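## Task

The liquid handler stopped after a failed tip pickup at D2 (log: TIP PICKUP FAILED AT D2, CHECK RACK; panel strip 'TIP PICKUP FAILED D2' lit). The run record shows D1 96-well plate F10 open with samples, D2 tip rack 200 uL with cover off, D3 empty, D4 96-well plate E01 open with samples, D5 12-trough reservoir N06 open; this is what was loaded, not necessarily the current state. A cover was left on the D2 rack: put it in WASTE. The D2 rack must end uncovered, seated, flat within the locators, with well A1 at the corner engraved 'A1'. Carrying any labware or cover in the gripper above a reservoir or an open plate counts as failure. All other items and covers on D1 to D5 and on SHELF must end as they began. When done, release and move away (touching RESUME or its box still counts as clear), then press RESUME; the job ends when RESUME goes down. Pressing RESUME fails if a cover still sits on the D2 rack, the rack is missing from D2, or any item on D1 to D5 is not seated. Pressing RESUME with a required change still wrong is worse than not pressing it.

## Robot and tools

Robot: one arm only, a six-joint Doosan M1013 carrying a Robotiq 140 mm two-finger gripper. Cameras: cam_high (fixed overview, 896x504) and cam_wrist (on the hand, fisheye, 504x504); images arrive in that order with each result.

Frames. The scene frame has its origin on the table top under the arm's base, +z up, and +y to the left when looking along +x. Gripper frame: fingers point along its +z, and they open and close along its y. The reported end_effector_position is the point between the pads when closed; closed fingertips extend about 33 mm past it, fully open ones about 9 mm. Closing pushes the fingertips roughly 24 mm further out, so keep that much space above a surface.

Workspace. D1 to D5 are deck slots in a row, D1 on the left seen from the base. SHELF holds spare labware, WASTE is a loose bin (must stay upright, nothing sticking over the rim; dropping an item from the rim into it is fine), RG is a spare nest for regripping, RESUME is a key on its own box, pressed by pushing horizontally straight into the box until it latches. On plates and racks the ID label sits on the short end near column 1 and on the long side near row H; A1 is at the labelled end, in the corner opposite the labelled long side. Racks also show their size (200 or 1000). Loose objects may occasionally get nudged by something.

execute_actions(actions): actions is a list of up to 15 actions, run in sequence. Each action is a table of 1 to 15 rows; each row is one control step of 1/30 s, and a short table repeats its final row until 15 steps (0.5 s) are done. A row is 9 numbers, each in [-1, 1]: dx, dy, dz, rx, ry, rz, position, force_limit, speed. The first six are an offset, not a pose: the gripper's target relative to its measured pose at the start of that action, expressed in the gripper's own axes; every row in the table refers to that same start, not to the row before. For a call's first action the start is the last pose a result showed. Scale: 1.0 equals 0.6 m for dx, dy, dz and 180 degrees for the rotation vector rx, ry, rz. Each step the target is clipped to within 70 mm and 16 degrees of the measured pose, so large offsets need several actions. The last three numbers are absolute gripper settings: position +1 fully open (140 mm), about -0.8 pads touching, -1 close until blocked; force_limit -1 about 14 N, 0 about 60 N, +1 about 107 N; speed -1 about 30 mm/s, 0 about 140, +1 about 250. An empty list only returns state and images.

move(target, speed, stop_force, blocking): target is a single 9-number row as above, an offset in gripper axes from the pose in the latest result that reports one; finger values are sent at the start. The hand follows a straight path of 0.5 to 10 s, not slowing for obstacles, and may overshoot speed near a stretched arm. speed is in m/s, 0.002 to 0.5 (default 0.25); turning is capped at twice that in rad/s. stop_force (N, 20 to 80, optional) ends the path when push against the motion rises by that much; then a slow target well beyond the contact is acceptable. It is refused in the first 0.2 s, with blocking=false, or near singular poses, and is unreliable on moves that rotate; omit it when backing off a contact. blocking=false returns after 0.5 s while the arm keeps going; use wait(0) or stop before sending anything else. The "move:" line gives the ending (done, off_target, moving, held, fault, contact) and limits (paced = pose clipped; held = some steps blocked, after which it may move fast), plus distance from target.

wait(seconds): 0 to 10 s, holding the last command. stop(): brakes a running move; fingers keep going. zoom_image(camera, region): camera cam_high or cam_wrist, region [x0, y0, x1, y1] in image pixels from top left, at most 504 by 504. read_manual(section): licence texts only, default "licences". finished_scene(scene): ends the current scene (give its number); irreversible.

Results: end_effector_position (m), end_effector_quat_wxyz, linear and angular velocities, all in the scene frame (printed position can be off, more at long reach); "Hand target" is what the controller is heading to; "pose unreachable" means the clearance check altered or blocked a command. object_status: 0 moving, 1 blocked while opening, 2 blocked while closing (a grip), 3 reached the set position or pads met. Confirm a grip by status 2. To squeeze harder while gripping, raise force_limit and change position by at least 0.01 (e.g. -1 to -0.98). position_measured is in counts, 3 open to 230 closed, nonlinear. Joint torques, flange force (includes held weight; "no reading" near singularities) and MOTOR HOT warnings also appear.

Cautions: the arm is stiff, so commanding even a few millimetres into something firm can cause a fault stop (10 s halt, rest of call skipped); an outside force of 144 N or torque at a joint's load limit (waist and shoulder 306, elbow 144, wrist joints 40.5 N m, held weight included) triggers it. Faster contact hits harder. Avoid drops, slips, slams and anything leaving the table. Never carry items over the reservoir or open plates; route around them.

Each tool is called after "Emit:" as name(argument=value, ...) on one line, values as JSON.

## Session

Emit:
execute_actions(actions=[])

Scene clock: 0.00 s.
end_effector_position=(+1.1705, -0.0460, +0.3165) position_measured=3 object_status=3 end_effector_quat_wxyz=(+0.140, +0.392, +0.902, +0.110) end_effector_velocity=(-0.000, +0.000, -0.000) end_effector_angular_velocity=(+0.001, +0.001, -0.001)
Joint positions: [-0.079  0.963  0.524  0.133  1.331 -0.866]
Joint velocities: [0.    0.    0.    0.    0.001 0.001]
Joint torques (N m, as the joint torque sensors report them, + toward a larger angle): no reading
Flange force (N, the push that the arm receives, along the gripper's own x y z axes): no reading
Hand target: +1.171, -0.046, +0.316; +0.140, +0.392, +0.902, +0.110
camera_calibration (this result's frames):
cam_wrist: T_world_to_cam=[[0.624162, 0.726615, 0.287147, -0.781242], [0.466236, -0.641313, 0.609378, -0.770404], [0.626934, -0.246472, -0.739057, -0.326714], [0, 0, 0, 1]] pos_world=[1.05164, -0.00693417, 0.452339]

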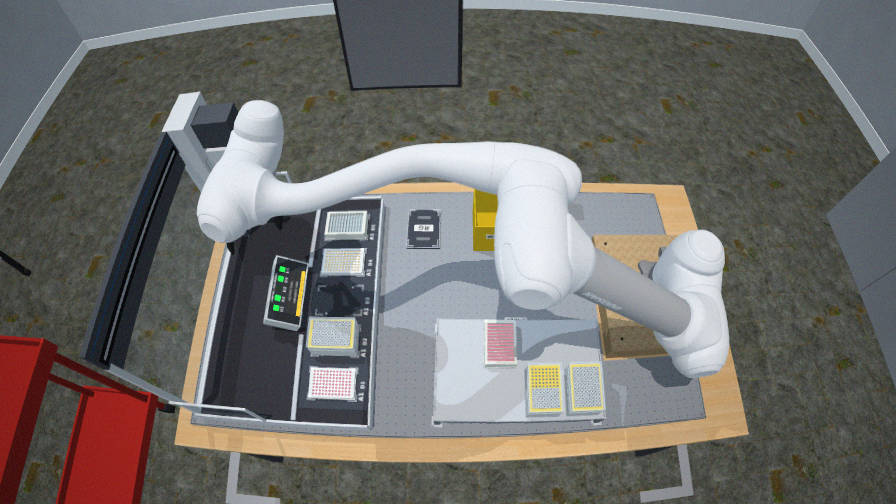

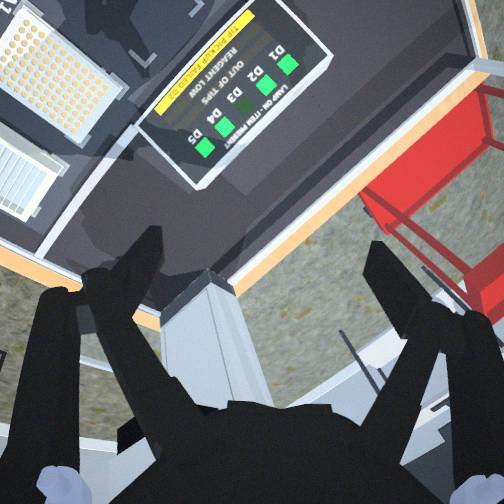

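Emit:
move(target=[0.4975,-0.079,-0.061,0.0725,0.092,-0.258,0.47,0,0], speed=0.35)

Emit:
zoom_image(camera="cam_wrist", region=[130,130,400,330])

Emit:
zoom_image(camera="cam_high", region=[380,160,700,300])

Scene clock: 1.87 s.
end_effector_position=(+0.9310, +0.1396, +0.2864) position_measured=70 object_status=3 end_effector_quat_wxyz=(-0.000, +0.000, +1.000, -0.000) end_effector_velocity=(-0.000, -0.000, +0.001) end_effector_angular_velocity=(-0.000, +0.000, -0.001)
Joint positions: [ 0.135  0.687  1.035  0.006  1.429 -1.463]
Joint velocities: [-0.    -0.001 -0.     0.     0.001  0.001]
Joint torques (N m, as the joint torque sensors report them, + toward a larger angle): [  -3.53 -100.27  -41.45    4.06   -0.05   -1.07]
Flange force (N, the push that the arm receives, along the gripper's own x y z axes): [11.7 2.3 -1.2]
Hand target: +0.931, +0.140, +0.286; -0.000, +0.000, +1.000, -0.000
Off the commanded pose: 0.000 m, 0 deg.
move: done
camera_calibration (this result's frames):
cam_wrist: T_world_to_cam=[[-0.0804413, 0.996731, -0.00755833, -0.0552806], [0.879934, 0.0745733, 0.469207, -0.966305], [0.468236, 0.0310928, -0.883056, -0.00273472], [0, 0, 0, 1]] pos_world=[0.847118, 0.127245, 0.450564]

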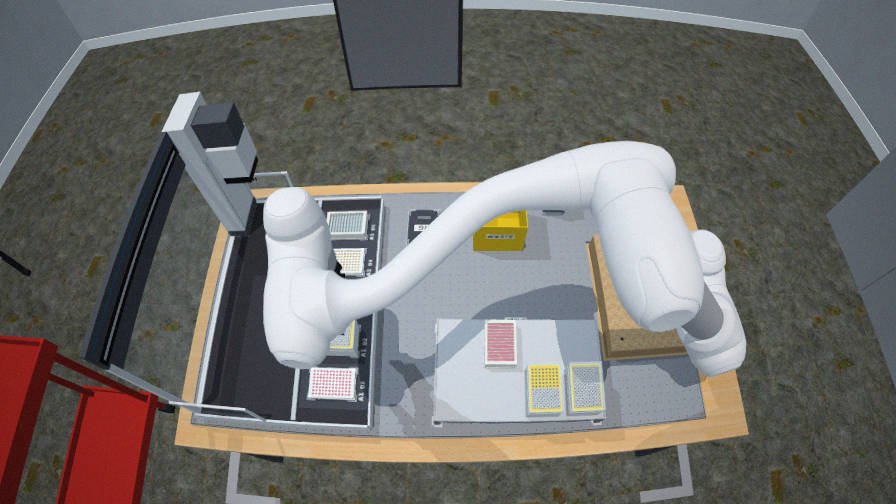

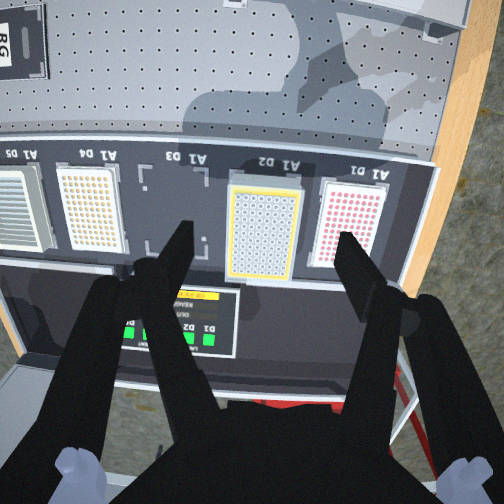

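Region (130, 130, 400, 330) of cam_wrist's 504x504 image, scaled by 1.867, with more detail than that image has; it fills the top 373 rows of this view, and the rest is white.

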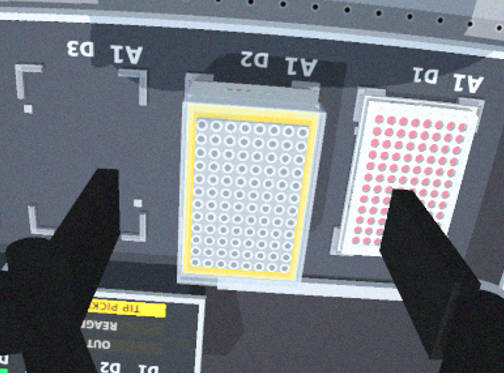

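Region (380, 160, 700, 300) of cam_high's 896x504 image, scaled by 1.575, with more detail than that image has; it fills the top 220 rows of this view, and the rest is white.

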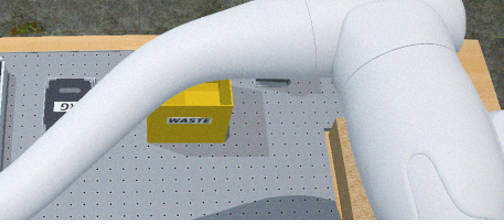

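Emit:
move(target=[-0.098,0.012,0.187,0,0,0,0.47,0,0])

Emit:
zoom_image(camera="cam_wrist", region=[150,90,400,340])

Scene clock: 2.83 s.
end_effector_position=(+0.9896, +0.1465, +0.1740) position_measured=70 object_status=3 end_effector_quat_wxyz=(-0.000, +0.001, +1.000, -0.001) end_effector_velocity=(+0.000, +0.000, -0.002) end_effector_angular_velocity=(-0.000, +0.001, -0.001)
Joint positions: [ 0.137  0.838  0.973  0.006  1.34  -1.462]
Joint velocities: [ 0.     0.001  0.     0.    -0.001  0.001]
Joint torques (N m, as the joint torque sensors report them, + toward a larger angle): [  -3.62 -115.51  -42.76    4.46   -0.17   -0.86]
Flange force (N, the push that the arm receives, along the gripper's own x y z axes): [11.4 2.4 -0.4]
Hand target: +0.990, +0.146, +0.174; -0.000, +0.001, +1.000, -0.000
Off the commanded pose: 0.000 m, 0 deg.
move: done
camera_calibration (this result's frames):
cam_wrist: T_world_to_cam=[[-0.0803602, 0.996736, -0.00767405, -0.05837], [0.879877, 0.074552, 0.469317, -0.965619], [0.468357, 0.0309622, -0.882997, -0.129807], [0, 0, 0, 1]] pos_world=[0.905731, 0.134187, 0.338114]

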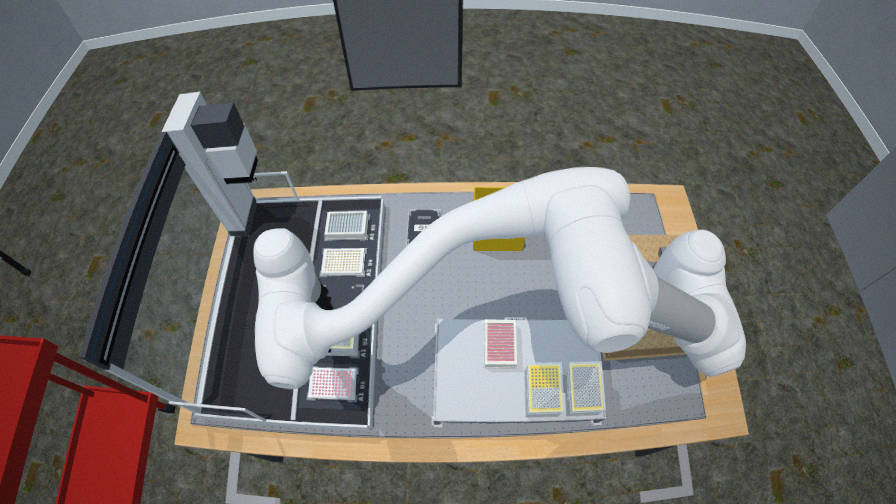

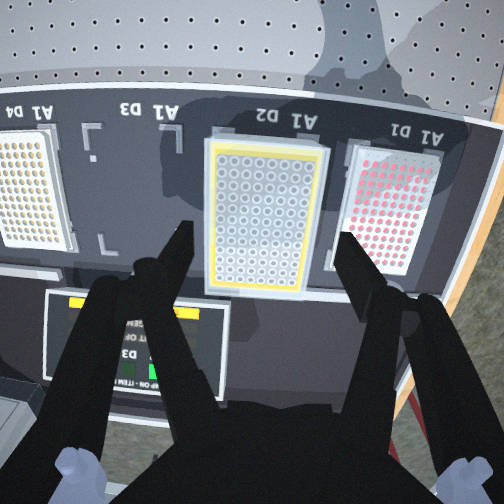

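Region (150, 90, 400, 340) of cam_wrist's 504x504 image, scaled by 2.016, with more detail than that image has.

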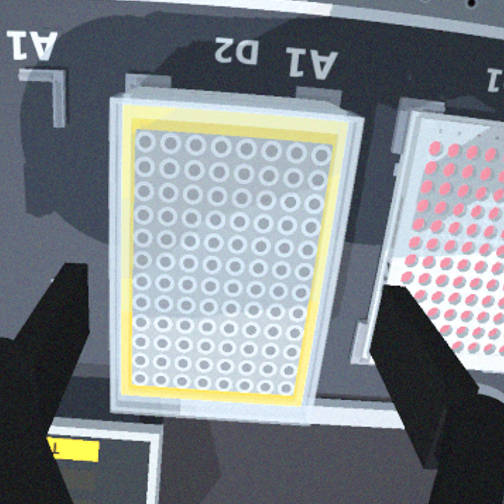

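Emit:
move(target=[0,0,0.083,0,0,0,0.47,0,0], speed=0.06)

Emit:
move(target=[0,0,0,0,0,0,-1,-0.6,-0.7])

Emit:
move(target=[0,0,-0.07,0,0,0,-1,-0.6,-0.7], speed=0.06)

Scene clock: 4.00 s.
end_effector_position=(+0.9895, +0.1464, +0.1240) position_measured=70 object_status=3 end_effector_quat_wxyz=(-0.000, +0.001, +1.000, -0.001) end_effector_velocity=(-0.001, +0.000, -0.001) end_effector_angular_velocity=(-0.001, +0.003, +0.001)
Joint positions: [ 0.137  0.863  1.019  0.007  1.269 -1.462]
Joint velocities: [ 0.001  0.     0.001 -0.     0.002 -0.001]
Joint torques (N m, as the joint torque sensors report them, + toward a larger angle): [  -4.05 -113.08  -41.28    4.01   -0.2    -1.04]
Flange force (N, the push that the arm receives, along the gripper's own x y z axes): [14.9 2.5 -3.5]
Hand target: +0.990, +0.146, +0.124; -0.000, +0.001, +1.000, -0.001
Off the commanded pose: 0.000 m, 0 deg.
move: done
camera_calibration (this result's frames):
cam_wrist: T_world_to_cam=[[-0.0802621, 0.996744, -0.00769603, -0.0587226], [0.879996, 0.0744831, 0.469104, -0.942089], [0.46815, 0.0308788, -0.883109, -0.173659], [0, 0, 0, 1]] pos_world=[0.90562, 0.134064, 0.288126]

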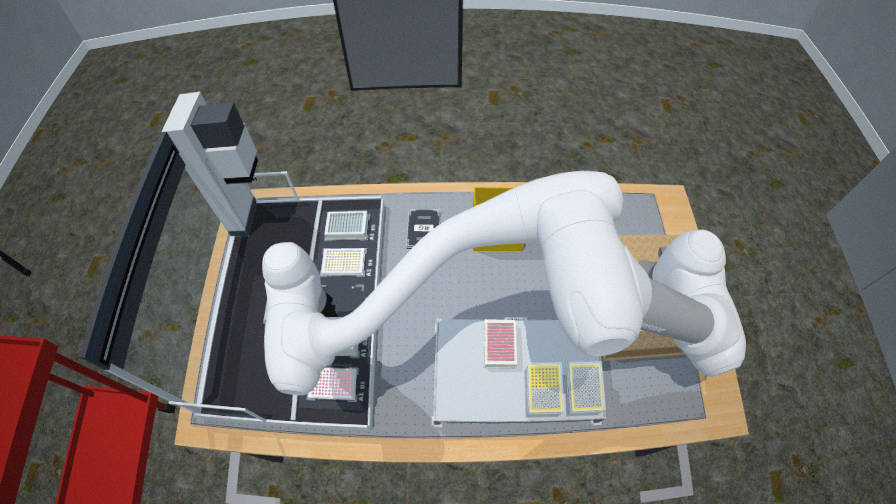

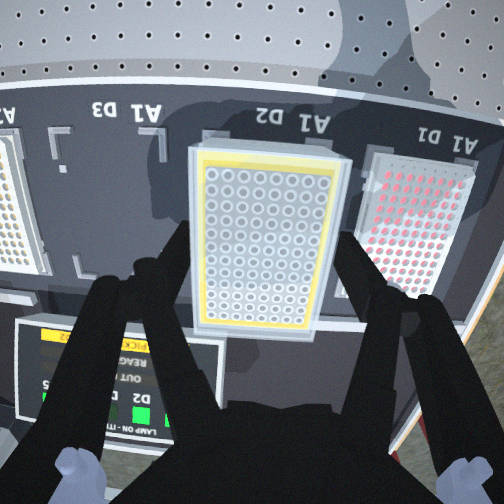

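Scene clock: 4.50 s.
end_effector_position=(+0.9895, +0.1460, +0.1241) position_measured=98 object_status=2 end_effector_quat_wxyz=(-0.000, +0.001, +1.000, -0.001) end_effector_velocity=(+0.001, +0.002, +0.001) end_effector_angular_velocity=(+0.003, -0.002, +0.000)
Joint positions: [ 0.137  0.863  1.019  0.006  1.269 -1.462]
Joint velocities: [ 0.001 -0.    -0.001  0.003 -0.001 -0.001]
Joint torques (N m, as the joint torque sensors report them, + toward a larger angle): [ 42.39 -85.92 -29.39  20.2   -3.01  -1.04]
Flange force (N, the push that the arm receives, along the gripper's own x y z axes): [12.7 -44.6 -30.9]
Hand target: +0.989, +0.146, +0.124; -0.000, +0.001, +1.000, -0.001
Off the commanded pose: 0.000 m, 0 deg.
move: done
camera_calibration (this result's frames):
cam_wrist: T_world_to_cam=[[-0.0802138, 0.996744, -0.00824963, -0.0582944], [0.879935, 0.0746967, 0.469186, -0.942128], [0.468274, 0.0303761, -0.883061, -0.173663], [0, 0, 0, 1]] pos_world=[0.905657, 0.133754, 0.288198]

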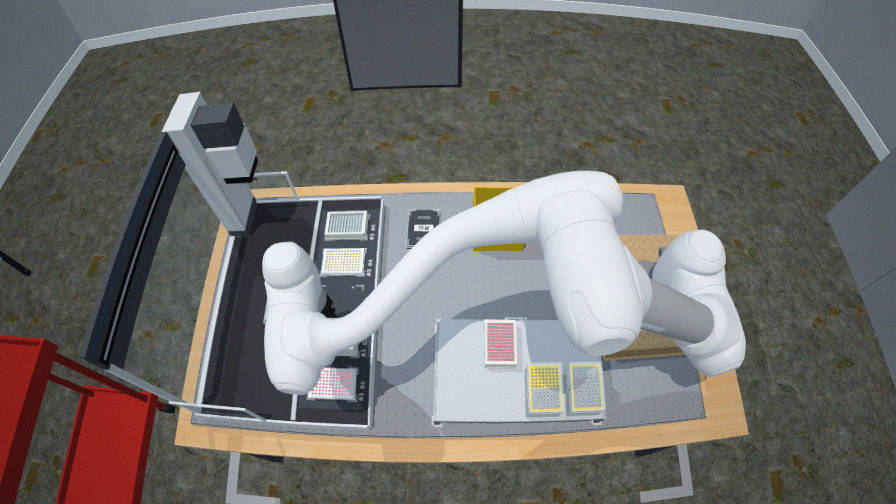

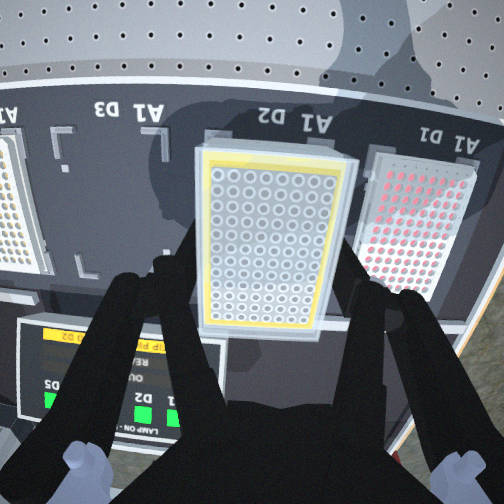

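Scene clock: 5.47 s.
end_effector_position=(+0.9896, +0.1461, +0.1663) position_measured=99 object_status=2 end_effector_quat_wxyz=(+0.000, +0.001, +1.000, -0.001) end_effector_velocity=(-0.001, -0.000, -0.000) end_effector_angular_velocity=(-0.000, +0.002, -0.002)
Joint positions: [ 0.136  0.842  0.981  0.006  1.329 -1.462]
Joint velocities: [-0.     0.     0.    -0.     0.001  0.002]
Joint torques (N m, as the joint torque sensors report them, + toward a larger angle): [  -2.75 -109.7   -41.15    3.92    0.04   -0.84]
Flange force (N, the push that the arm receives, along the gripper's own x y z axes): [14.9 -0.1 -0.4]
Hand target: +0.990, +0.146, +0.166; -0.000, +0.001, +1.000, -0.001
Off the commanded pose: 0.000 m, 0 deg.
move: done
camera_calibration (this result's frames):
cam_wrist: T_world_to_cam=[[-0.0803401, 0.996733, -0.00824747, -0.0579438], [0.879818, 0.0748003, 0.469388, -0.96198], [0.468471, 0.0304544, -0.882954, -0.136679], [0, 0, 0, 1]] pos_world=[0.905743, 0.133873, 0.330383]

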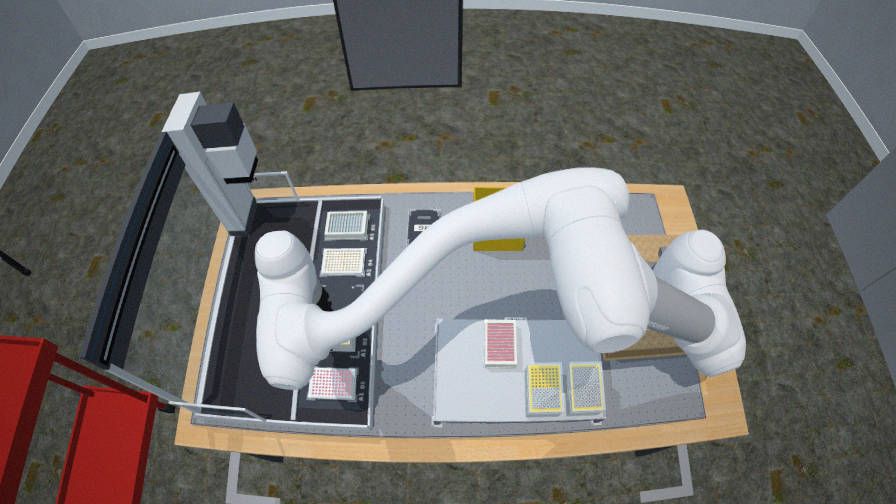

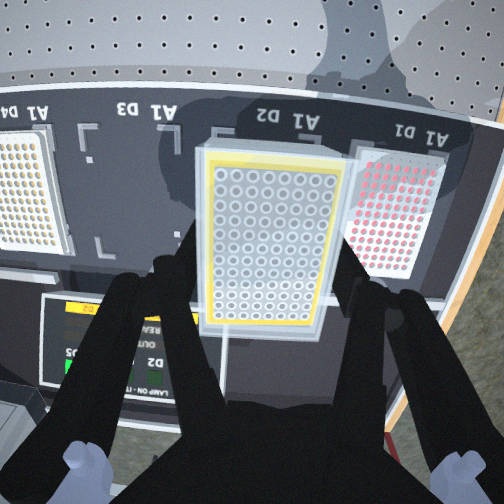

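Emit:
move(target=[0,-0.0045,0.05,0,0,0,-1,-0.6,-0.7], speed=0.03)

Emit:
zoom_image(camera="cam_wrist", region=[150,100,400,250])

Scene clock: 6.80 s.
end_effector_position=(+0.9896, +0.1433, +0.1362) position_measured=99 object_status=2 end_effector_quat_wxyz=(-0.000, +0.001, +1.000, -0.001) end_effector_velocity=(-0.000, +0.000, +0.000) end_effector_angular_velocity=(+0.000, -0.000, +0.000)
Joint positions: [ 0.134  0.856  1.01   0.006  1.286 -1.464]
Joint velocities: [ 0.    -0.     0.001  0.    -0.001 -0.   ]
Joint torques (N m, as the joint torque sensors report them, + toward a larger angle): [  -4.6  -112.16  -40.81    3.94   -0.15   -1.02]
Flange force (N, the push that the arm receives, along the gripper's own x y z axes): [12.1 2.8 -1.1]
Hand target: +0.990, +0.143, +0.136; +0.000, +0.001, +1.000, -0.001
Off the commanded pose: 0.000 m, 0 deg.
move: done
camera_calibration (this result's frames):
cam_wrist: T_world_to_cam=[[-0.080277, 0.996738, -0.00829301, -0.0554404], [0.879882, 0.0747698, 0.469273, -0.947613], [0.468362, 0.0303749, -0.883014, -0.163014], [0, 0, 0, 1]] pos_world=[0.905687, 0.131064, 0.300285]

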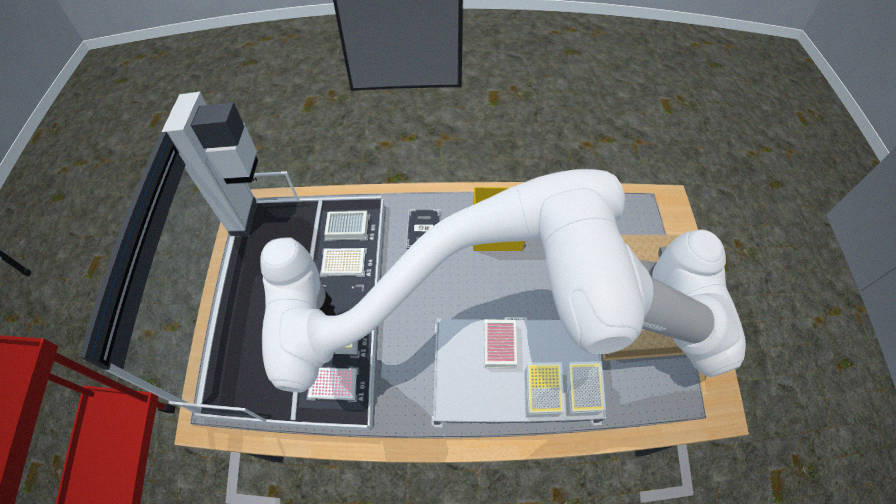

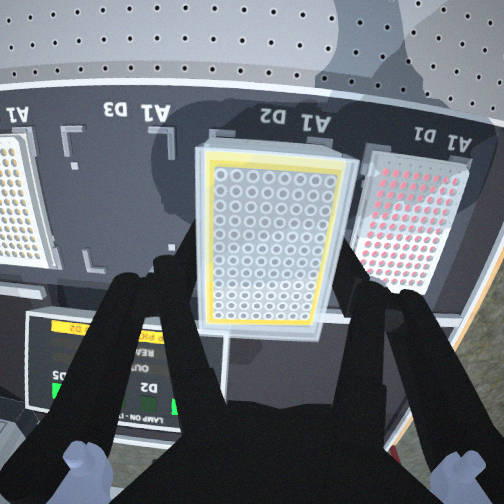

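Region (150, 100, 400, 250) of cam_wrist's 504x504 image, scaled by 2.016, with more detail than that image has; it fills the top 302 rows of this view, and the rest is white.

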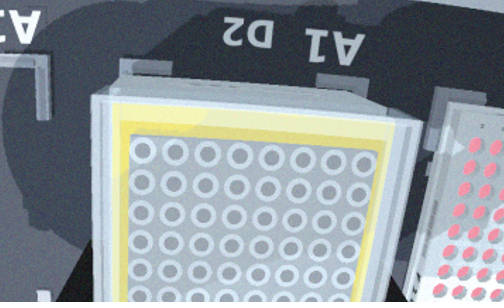

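Emit:
move(target=[0,0.001,0.024,0,0,0,-1,-0.6,-0.7], speed=0.008, stop_force=20)

Scene clock: 8.77 s.
end_effector_position=(+0.9896, +0.1437, +0.1233) position_measured=99 object_status=2 end_effector_quat_wxyz=(+0.000, +0.001, +1.000, -0.001) end_effector_velocity=(-0.001, +0.000, +0.001) end_effector_angular_velocity=(-0.000, +0.003, -0.001)
Joint positions: [ 0.134  0.863  1.02   0.006  1.268 -1.464]
Joint velocities: [ 0.     0.    -0.001  0.     0.004  0.001]
Joint torques (N m, as the joint torque sensors report them, + toward a larger angle): [  4.43 -95.5  -33.68   6.07  -1.37  -1.09]
Flange force (N, the push that the arm receives, along the gripper's own x y z axes): [16.9 -7.0 -19.4]
Hand target: +0.990, +0.144, +0.124; +0.000, +0.001, +1.000, -0.001
Off the commanded pose: 0.002 m, 0 deg.
move: contact
camera_calibration (this result's frames):
cam_wrist: T_world_to_cam=[[-0.0802135, 0.996743, -0.00832727, -0.056068], [0.879857, 0.074728, 0.469326, -0.941611], [0.46842, 0.0303195, -0.882986, -0.174383], [0, 0, 0, 1]] pos_world=[0.90567, 0.131537, 0.287478]

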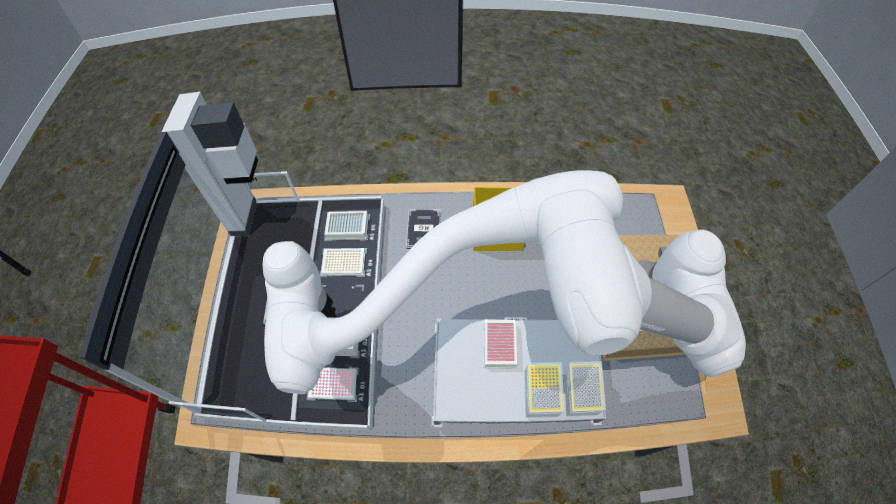

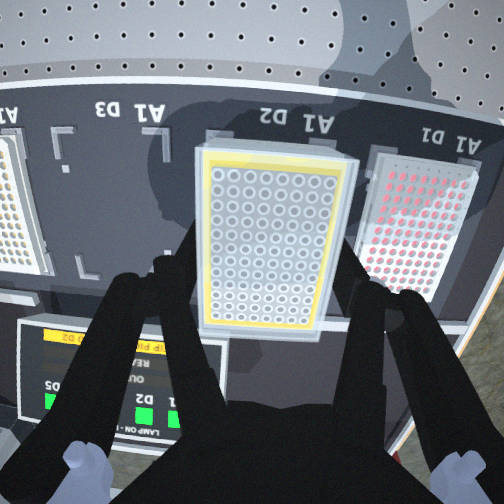

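Back in. Release, regrip centred and higher.

Emit:
move(target=[0,0,-0.001,0,0,0,0.47,0,-0.5])

Emit:
move(target=[0,-0.002,-0.01,0,0,0,0.47,0,-0.5], speed=0.05)

Emit:
move(target=[0,0,0,0,0,0,-1,-0.75,-0.8])

Emit:
move(target=[0,0,-0.006,0,0,0,-1,-0.75,-0.8], speed=0.01)

Scene clock: 9.53 s.
end_effector_position=(+0.9895, +0.1438, +0.1239) position_measured=70 object_status=3 end_effector_quat_wxyz=(+0.000, +0.001, +1.000, -0.001) end_effector_velocity=(-0.000, +0.000, +0.000) end_effector_angular_velocity=(+0.000, +0.000, +0.000)
Joint positions: [ 0.134  0.863  1.02   0.006  1.269 -1.464]
Joint velocities: [ 0. -0.  0.  0.  0. -0.]
Joint torques (N m, as the joint torque sensors report them, + toward a larger angle): [  -2.74 -110.37  -40.38    3.93   -0.26   -0.87]
Flange force (N, the push that the arm receives, along the gripper's own x y z axes): [15.2 0.1 -4.2]
Hand target: +0.990, +0.144, +0.124; +0.000, +0.001, +1.000, -0.001
Off the commanded pose: 0.000 m, 0 deg.
move: done
camera_calibration (this result's frames):
cam_wrist: T_world_to_cam=[[-0.0802559, 0.99674, -0.00832718, -0.0560634], [0.879872, 0.0747666, 0.469292, -0.941886], [0.468385, 0.0303366, -0.883004, -0.173846], [0, 0, 0, 1]] pos_world=[0.905666, 0.131576, 0.288046]

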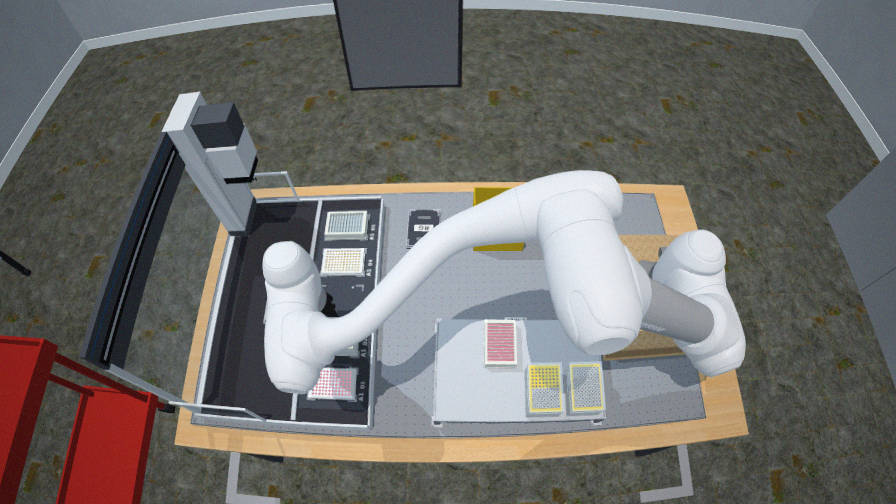

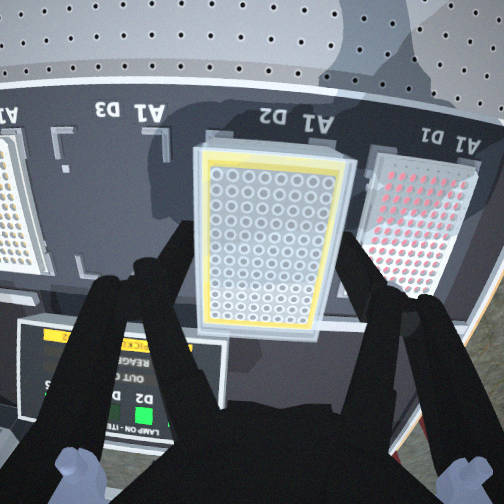

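Scene clock: 10.23 s.
end_effector_position=(+0.9896, +0.1426, +0.1299) position_measured=70 object_status=3 end_effector_quat_wxyz=(+0.000, +0.001, +1.000, -0.001) end_effector_velocity=(+0.000, -0.001, +0.001) end_effector_angular_velocity=(+0.000, -0.002, -0.002)
Joint positions: [ 0.133  0.859  1.016  0.006  1.277 -1.465]
Joint velocities: [-0.001 -0.001  0.    -0.    -0.001  0.001]
Joint torques (N m, as the joint torque sensors report them, + toward a larger angle): [  -3.48 -111.43  -40.39    3.9    -0.05   -0.95]
Flange force (N, the push that the arm receives, along the gripper's own x y z axes): [13.4 1.3 -3.3]
Hand target: +0.990, +0.143, +0.130; +0.000, +0.001, +1.000, -0.001
Off the commanded pose: 0.000 m, 0 deg.
move: done
camera_calibration (this result's frames):
cam_wrist: T_world_to_cam=[[-0.0802619, 0.996739, -0.00830084, -0.0548437], [0.87986, 0.0747587, 0.469317, -0.944631], [0.468407, 0.0303647, -0.882991, -0.168522], [0, 0, 0, 1]] pos_world=[0.905678, 0.130401, 0.294072]

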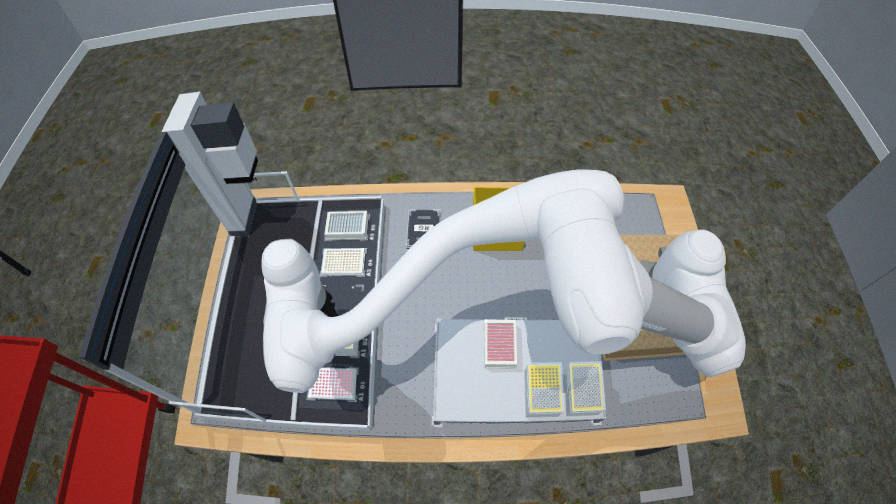

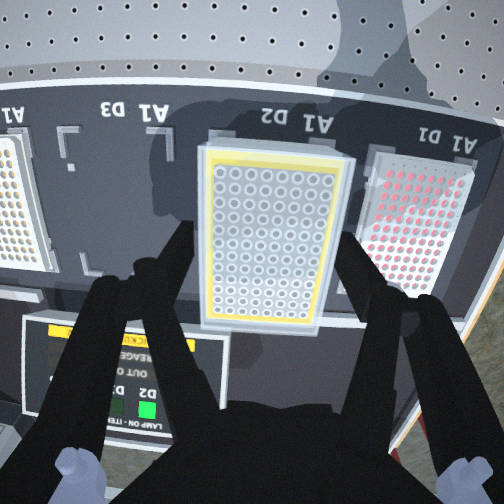

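Scene clock: 10.80 s.
end_effector_position=(+0.9896, +0.1426, +0.1300) position_measured=98 object_status=2 end_effector_quat_wxyz=(+0.000, +0.001, +1.000, -0.001) end_effector_velocity=(-0.000, +0.001, +0.000) end_effector_angular_velocity=(-0.000, +0.000, +0.002)
Joint positions: [ 0.133  0.859  1.015  0.006  1.277 -1.465]
Joint velocities: [ 0.001 -0.    -0.    -0.     0.001 -0.001]
Joint torques (N m, as the joint torque sensors report them, + toward a larger angle): [  -4.48 -108.32  -38.62    3.85    0.17   -0.9 ]
Flange force (N, the push that the arm receives, along the gripper's own x y z axes): [13.6 2.7 -6.2]
Hand target: +0.990, +0.143, +0.130; +0.000, +0.001, +1.000, -0.001
Off the commanded pose: 0.000 m, 0 deg.
move: done
camera_calibration (this result's frames):
cam_wrist: T_world_to_cam=[[-0.0802594, 0.996739, -0.00829923, -0.0548434], [0.879832, 0.0747539, 0.46937, -0.94466], [0.46846, 0.0303694, -0.882963, -0.168517], [0, 0, 0, 1]] pos_world=[0.905684, 0.130399, 0.294146]

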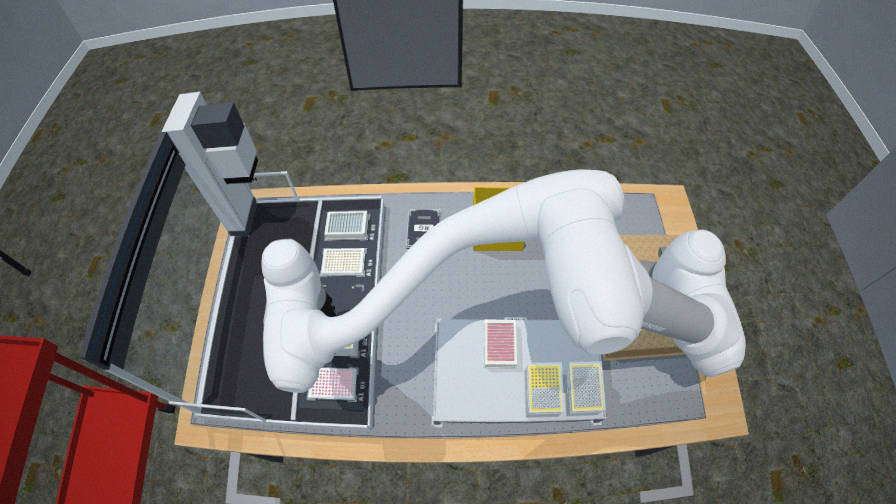

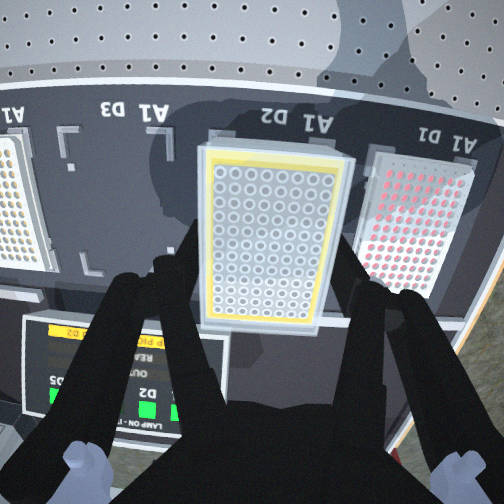

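Scene clock: 11.50 s.
end_effector_position=(+0.9896, +0.1426, +0.1336) position_measured=98 object_status=2 end_effector_quat_wxyz=(+0.000, +0.001, +1.000, -0.001) end_effector_velocity=(-0.000, -0.000, -0.001) end_effector_angular_velocity=(-0.000, +0.001, +0.001)
Joint positions: [ 0.133  0.857  1.012  0.006  1.282 -1.465]
Joint velocities: [-0.     0.001  0.     0.     0.    -0.001]
Joint torques (N m, as the joint torque sensors report them, + toward a larger angle): [  -3.68 -110.77  -40.98    3.96    0.04   -1.02]
Flange force (N, the push that the arm receives, along the gripper's own x y z axes): [16.1 1.2 -2.8]
Hand target: +0.990, +0.143, +0.134; +0.000, +0.001, +1.000, -0.001
Off the commanded pose: 0.000 m, 0 deg.
move: done
camera_calibration (this result's frames):
cam_wrist: T_world_to_cam=[[-0.0802719, 0.996739, -0.0082898, -0.0548155], [0.879817, 0.0747596, 0.469397, -0.946365], [0.468486, 0.0303859, -0.882948, -0.165352], [0, 0, 0, 1]] pos_world=[0.905693, 0.130411, 0.297769]

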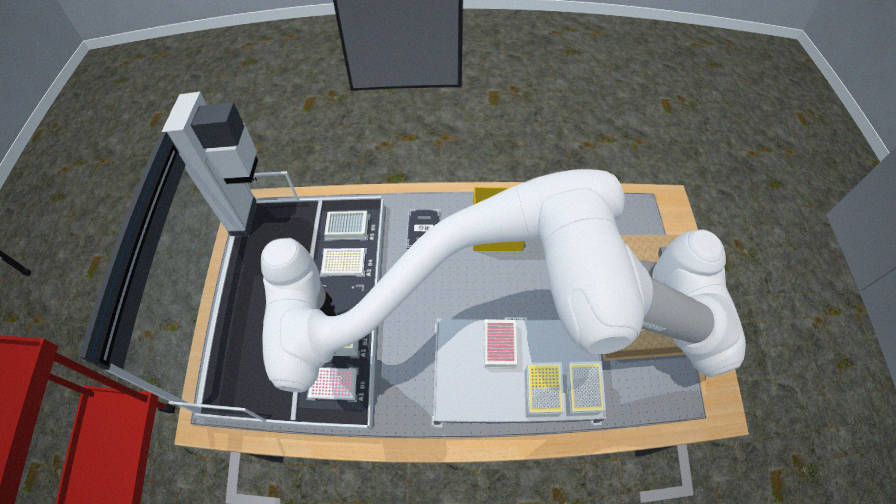

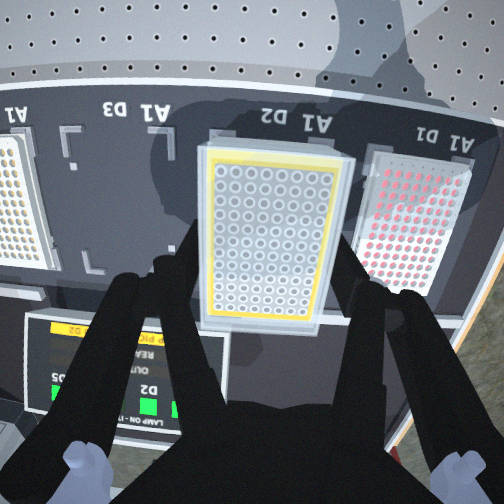

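Emit:
move(target=[0,0,-0.1,0,0,0,-1,-0.75,-0.8], speed=0.08)

Emit:
move(target=[0.31,-0.03,-0.1,0,0,0,-1,-0.75,-0.8], speed=0.3)

Emit:
move(target=[0.36,-0.65,-0.1,0,0,0,-1,-0.75,-0.8], speed=0.4)

Scene clock: 12.63 s.
end_effector_position=(+0.9897, +0.1428, +0.1939) position_measured=98 object_status=2 end_effector_quat_wxyz=(+0.000, +0.001, +1.000, -0.001) end_effector_velocity=(+0.000, -0.001, +0.000) end_effector_angular_velocity=(+0.000, -0.002, +0.000)
Joint positions: [ 0.133  0.829  0.953  0.006  1.369 -1.465]
Joint velocities: [-0.001 -0.001  0.    -0.    -0.001 -0.001]
Joint torques (N m, as the joint torque sensors report them, + toward a larger angle): [  -5.06 -103.87  -39.98    3.8    -0.23   -1.1 ]
Flange force (N, the push that the arm receives, along the gripper's own x y z axes): [19.8 1.6 -4.0]
Hand target: +0.990, +0.143, +0.194; +0.000, +0.001, +1.000, -0.001
Off the commanded pose: 0.000 m, 0 deg.
move: done
camera_calibration (this result's frames):
cam_wrist: T_world_to_cam=[[-0.080394, 0.996729, -0.00828284, -0.0543753], [0.87968, 0.0748558, 0.469637, -0.974704], [0.468721, 0.0304697, -0.882821, -0.112489], [0, 0, 0, 1]] pos_world=[0.905782, 0.130587, 0.358]

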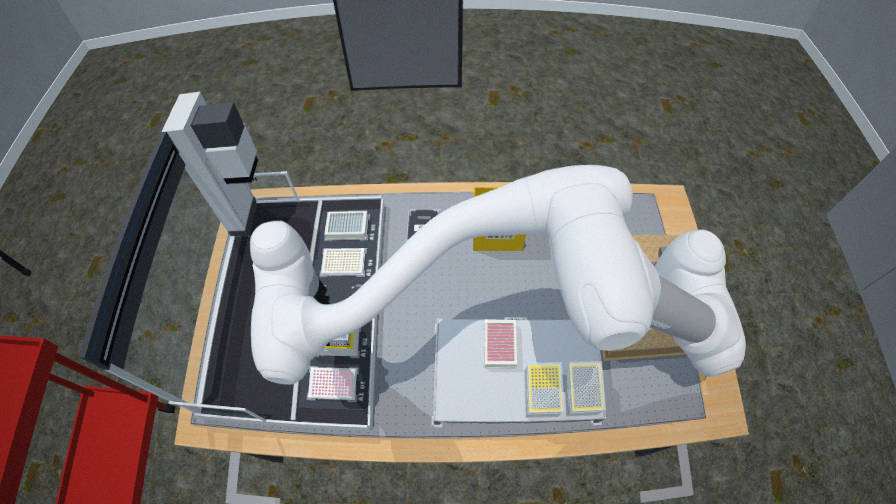

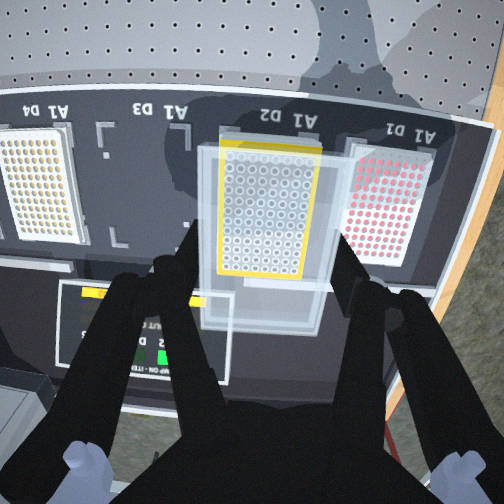

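Scene clock: 13.70 s.
end_effector_position=(+0.8040, +0.1249, +0.2545) position_measured=98 object_status=2 end_effector_quat_wxyz=(+0.000, +0.001, +1.000, -0.001) end_effector_velocity=(-0.000, -0.000, -0.000) end_effector_angular_velocity=(-0.000, +0.000, -0.002)
Joint positions: [ 0.135  0.486  1.42   0.006  1.244 -1.464]
Joint velocities: [-0.     0.     0.    -0.     0.     0.001]
Joint torques (N m, as the joint torque sensors report them, + toward a larger angle): [ -4.28 -82.31 -41.33   3.85  -0.2   -0.89]
Flange force (N, the push that the arm receives, along the gripper's own x y z axes): [13.2 3.6 -2.4]
Hand target: +0.804, +0.125, +0.254; +0.000, +0.001, +1.000, -0.001
Off the commanded pose: 0.001 m, 0 deg.
move: done
camera_calibration (this result's frames):
cam_wrist: T_world_to_cam=[[-0.0803304, 0.996732, -0.00849271, -0.0510057], [0.879631, 0.0748951, 0.469723, -0.838395], [0.468824, 0.0302626, -0.882773, 0.0285158], [0, 0, 0, 1]] pos_world=[0.720012, 0.112768, 0.418553]

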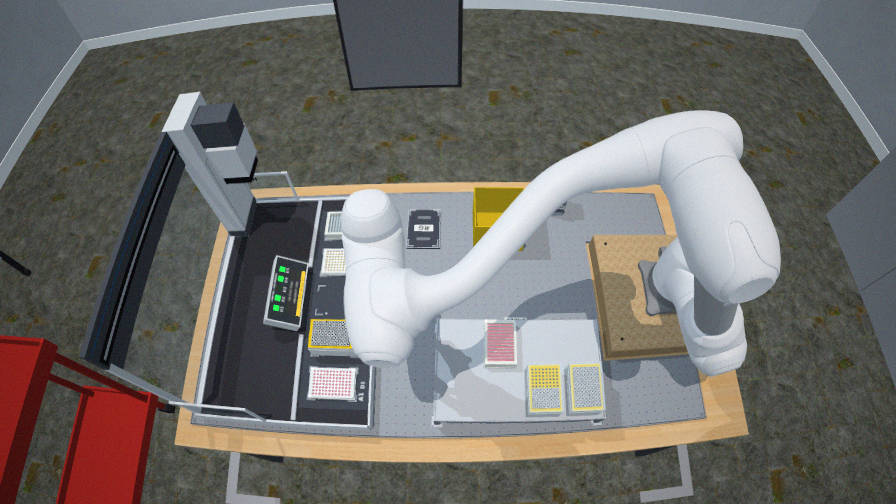

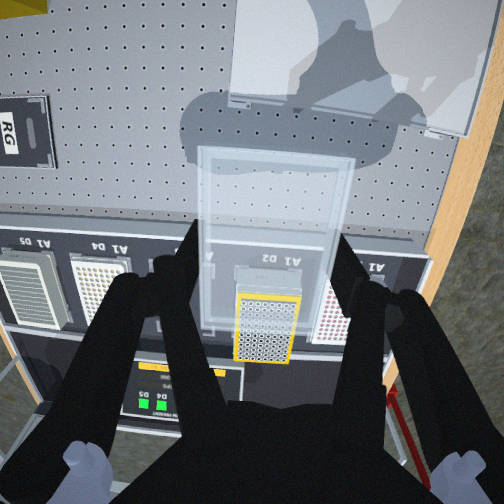

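Scene clock: 15.27 s.
end_effector_position=(+0.5884, -0.2657, +0.3162) position_measured=98 object_status=2 end_effector_quat_wxyz=(+0.001, +0.000, +1.000, -0.001) end_effector_velocity=(-0.000, -0.000, +0.000) end_effector_angular_velocity=(+0.001, -0.000, +0.000)
Joint positions: [-0.45   0.199  1.704 -0.001  1.248 -2.047]
Joint velocities: [-0.001  0.    -0.     0.001  0.001 -0.001]
Joint torques (N m, as the joint torque sensors report them, + toward a larger angle): [ -4.74 -53.45 -40.49   3.67  -0.04  -0.86]
Flange force (N, the push that the arm receives, along the gripper's own x y z axes): [5.6 11.1 -1.6]
Hand target: +0.588, -0.266, +0.316; +0.001, +0.001, +1.000, -0.001
Off the commanded pose: 0.002 m, 0 deg.
move: done
camera_calibration (this result's frames):
cam_wrist: T_world_to_cam=[[-0.0805, 0.996709, -0.0095125, 0.322], [0.879334, 0.0755074, 0.470181, -0.648284], [0.469352, 0.0294849, -0.882519, 0.195333], [0, 0, 0, 1]] pos_world=[0.504299, -0.27775, 0.480259]

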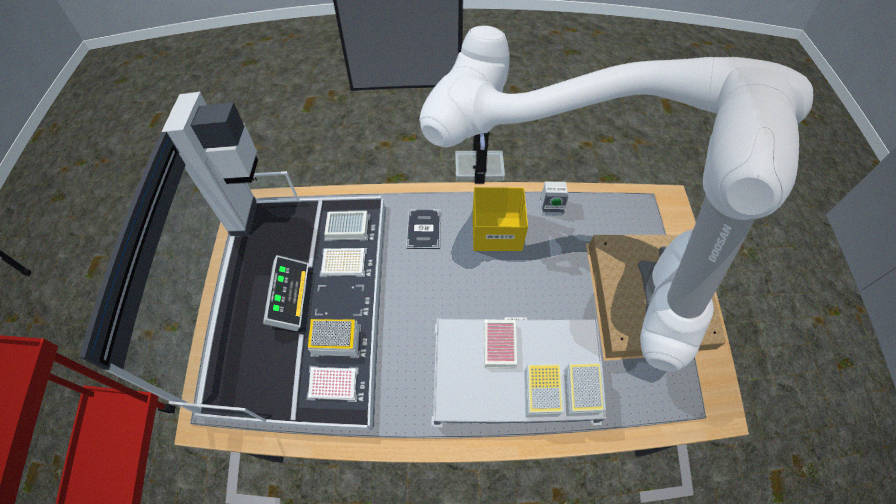

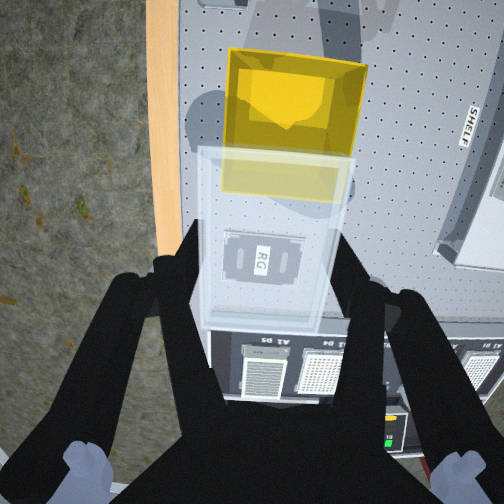

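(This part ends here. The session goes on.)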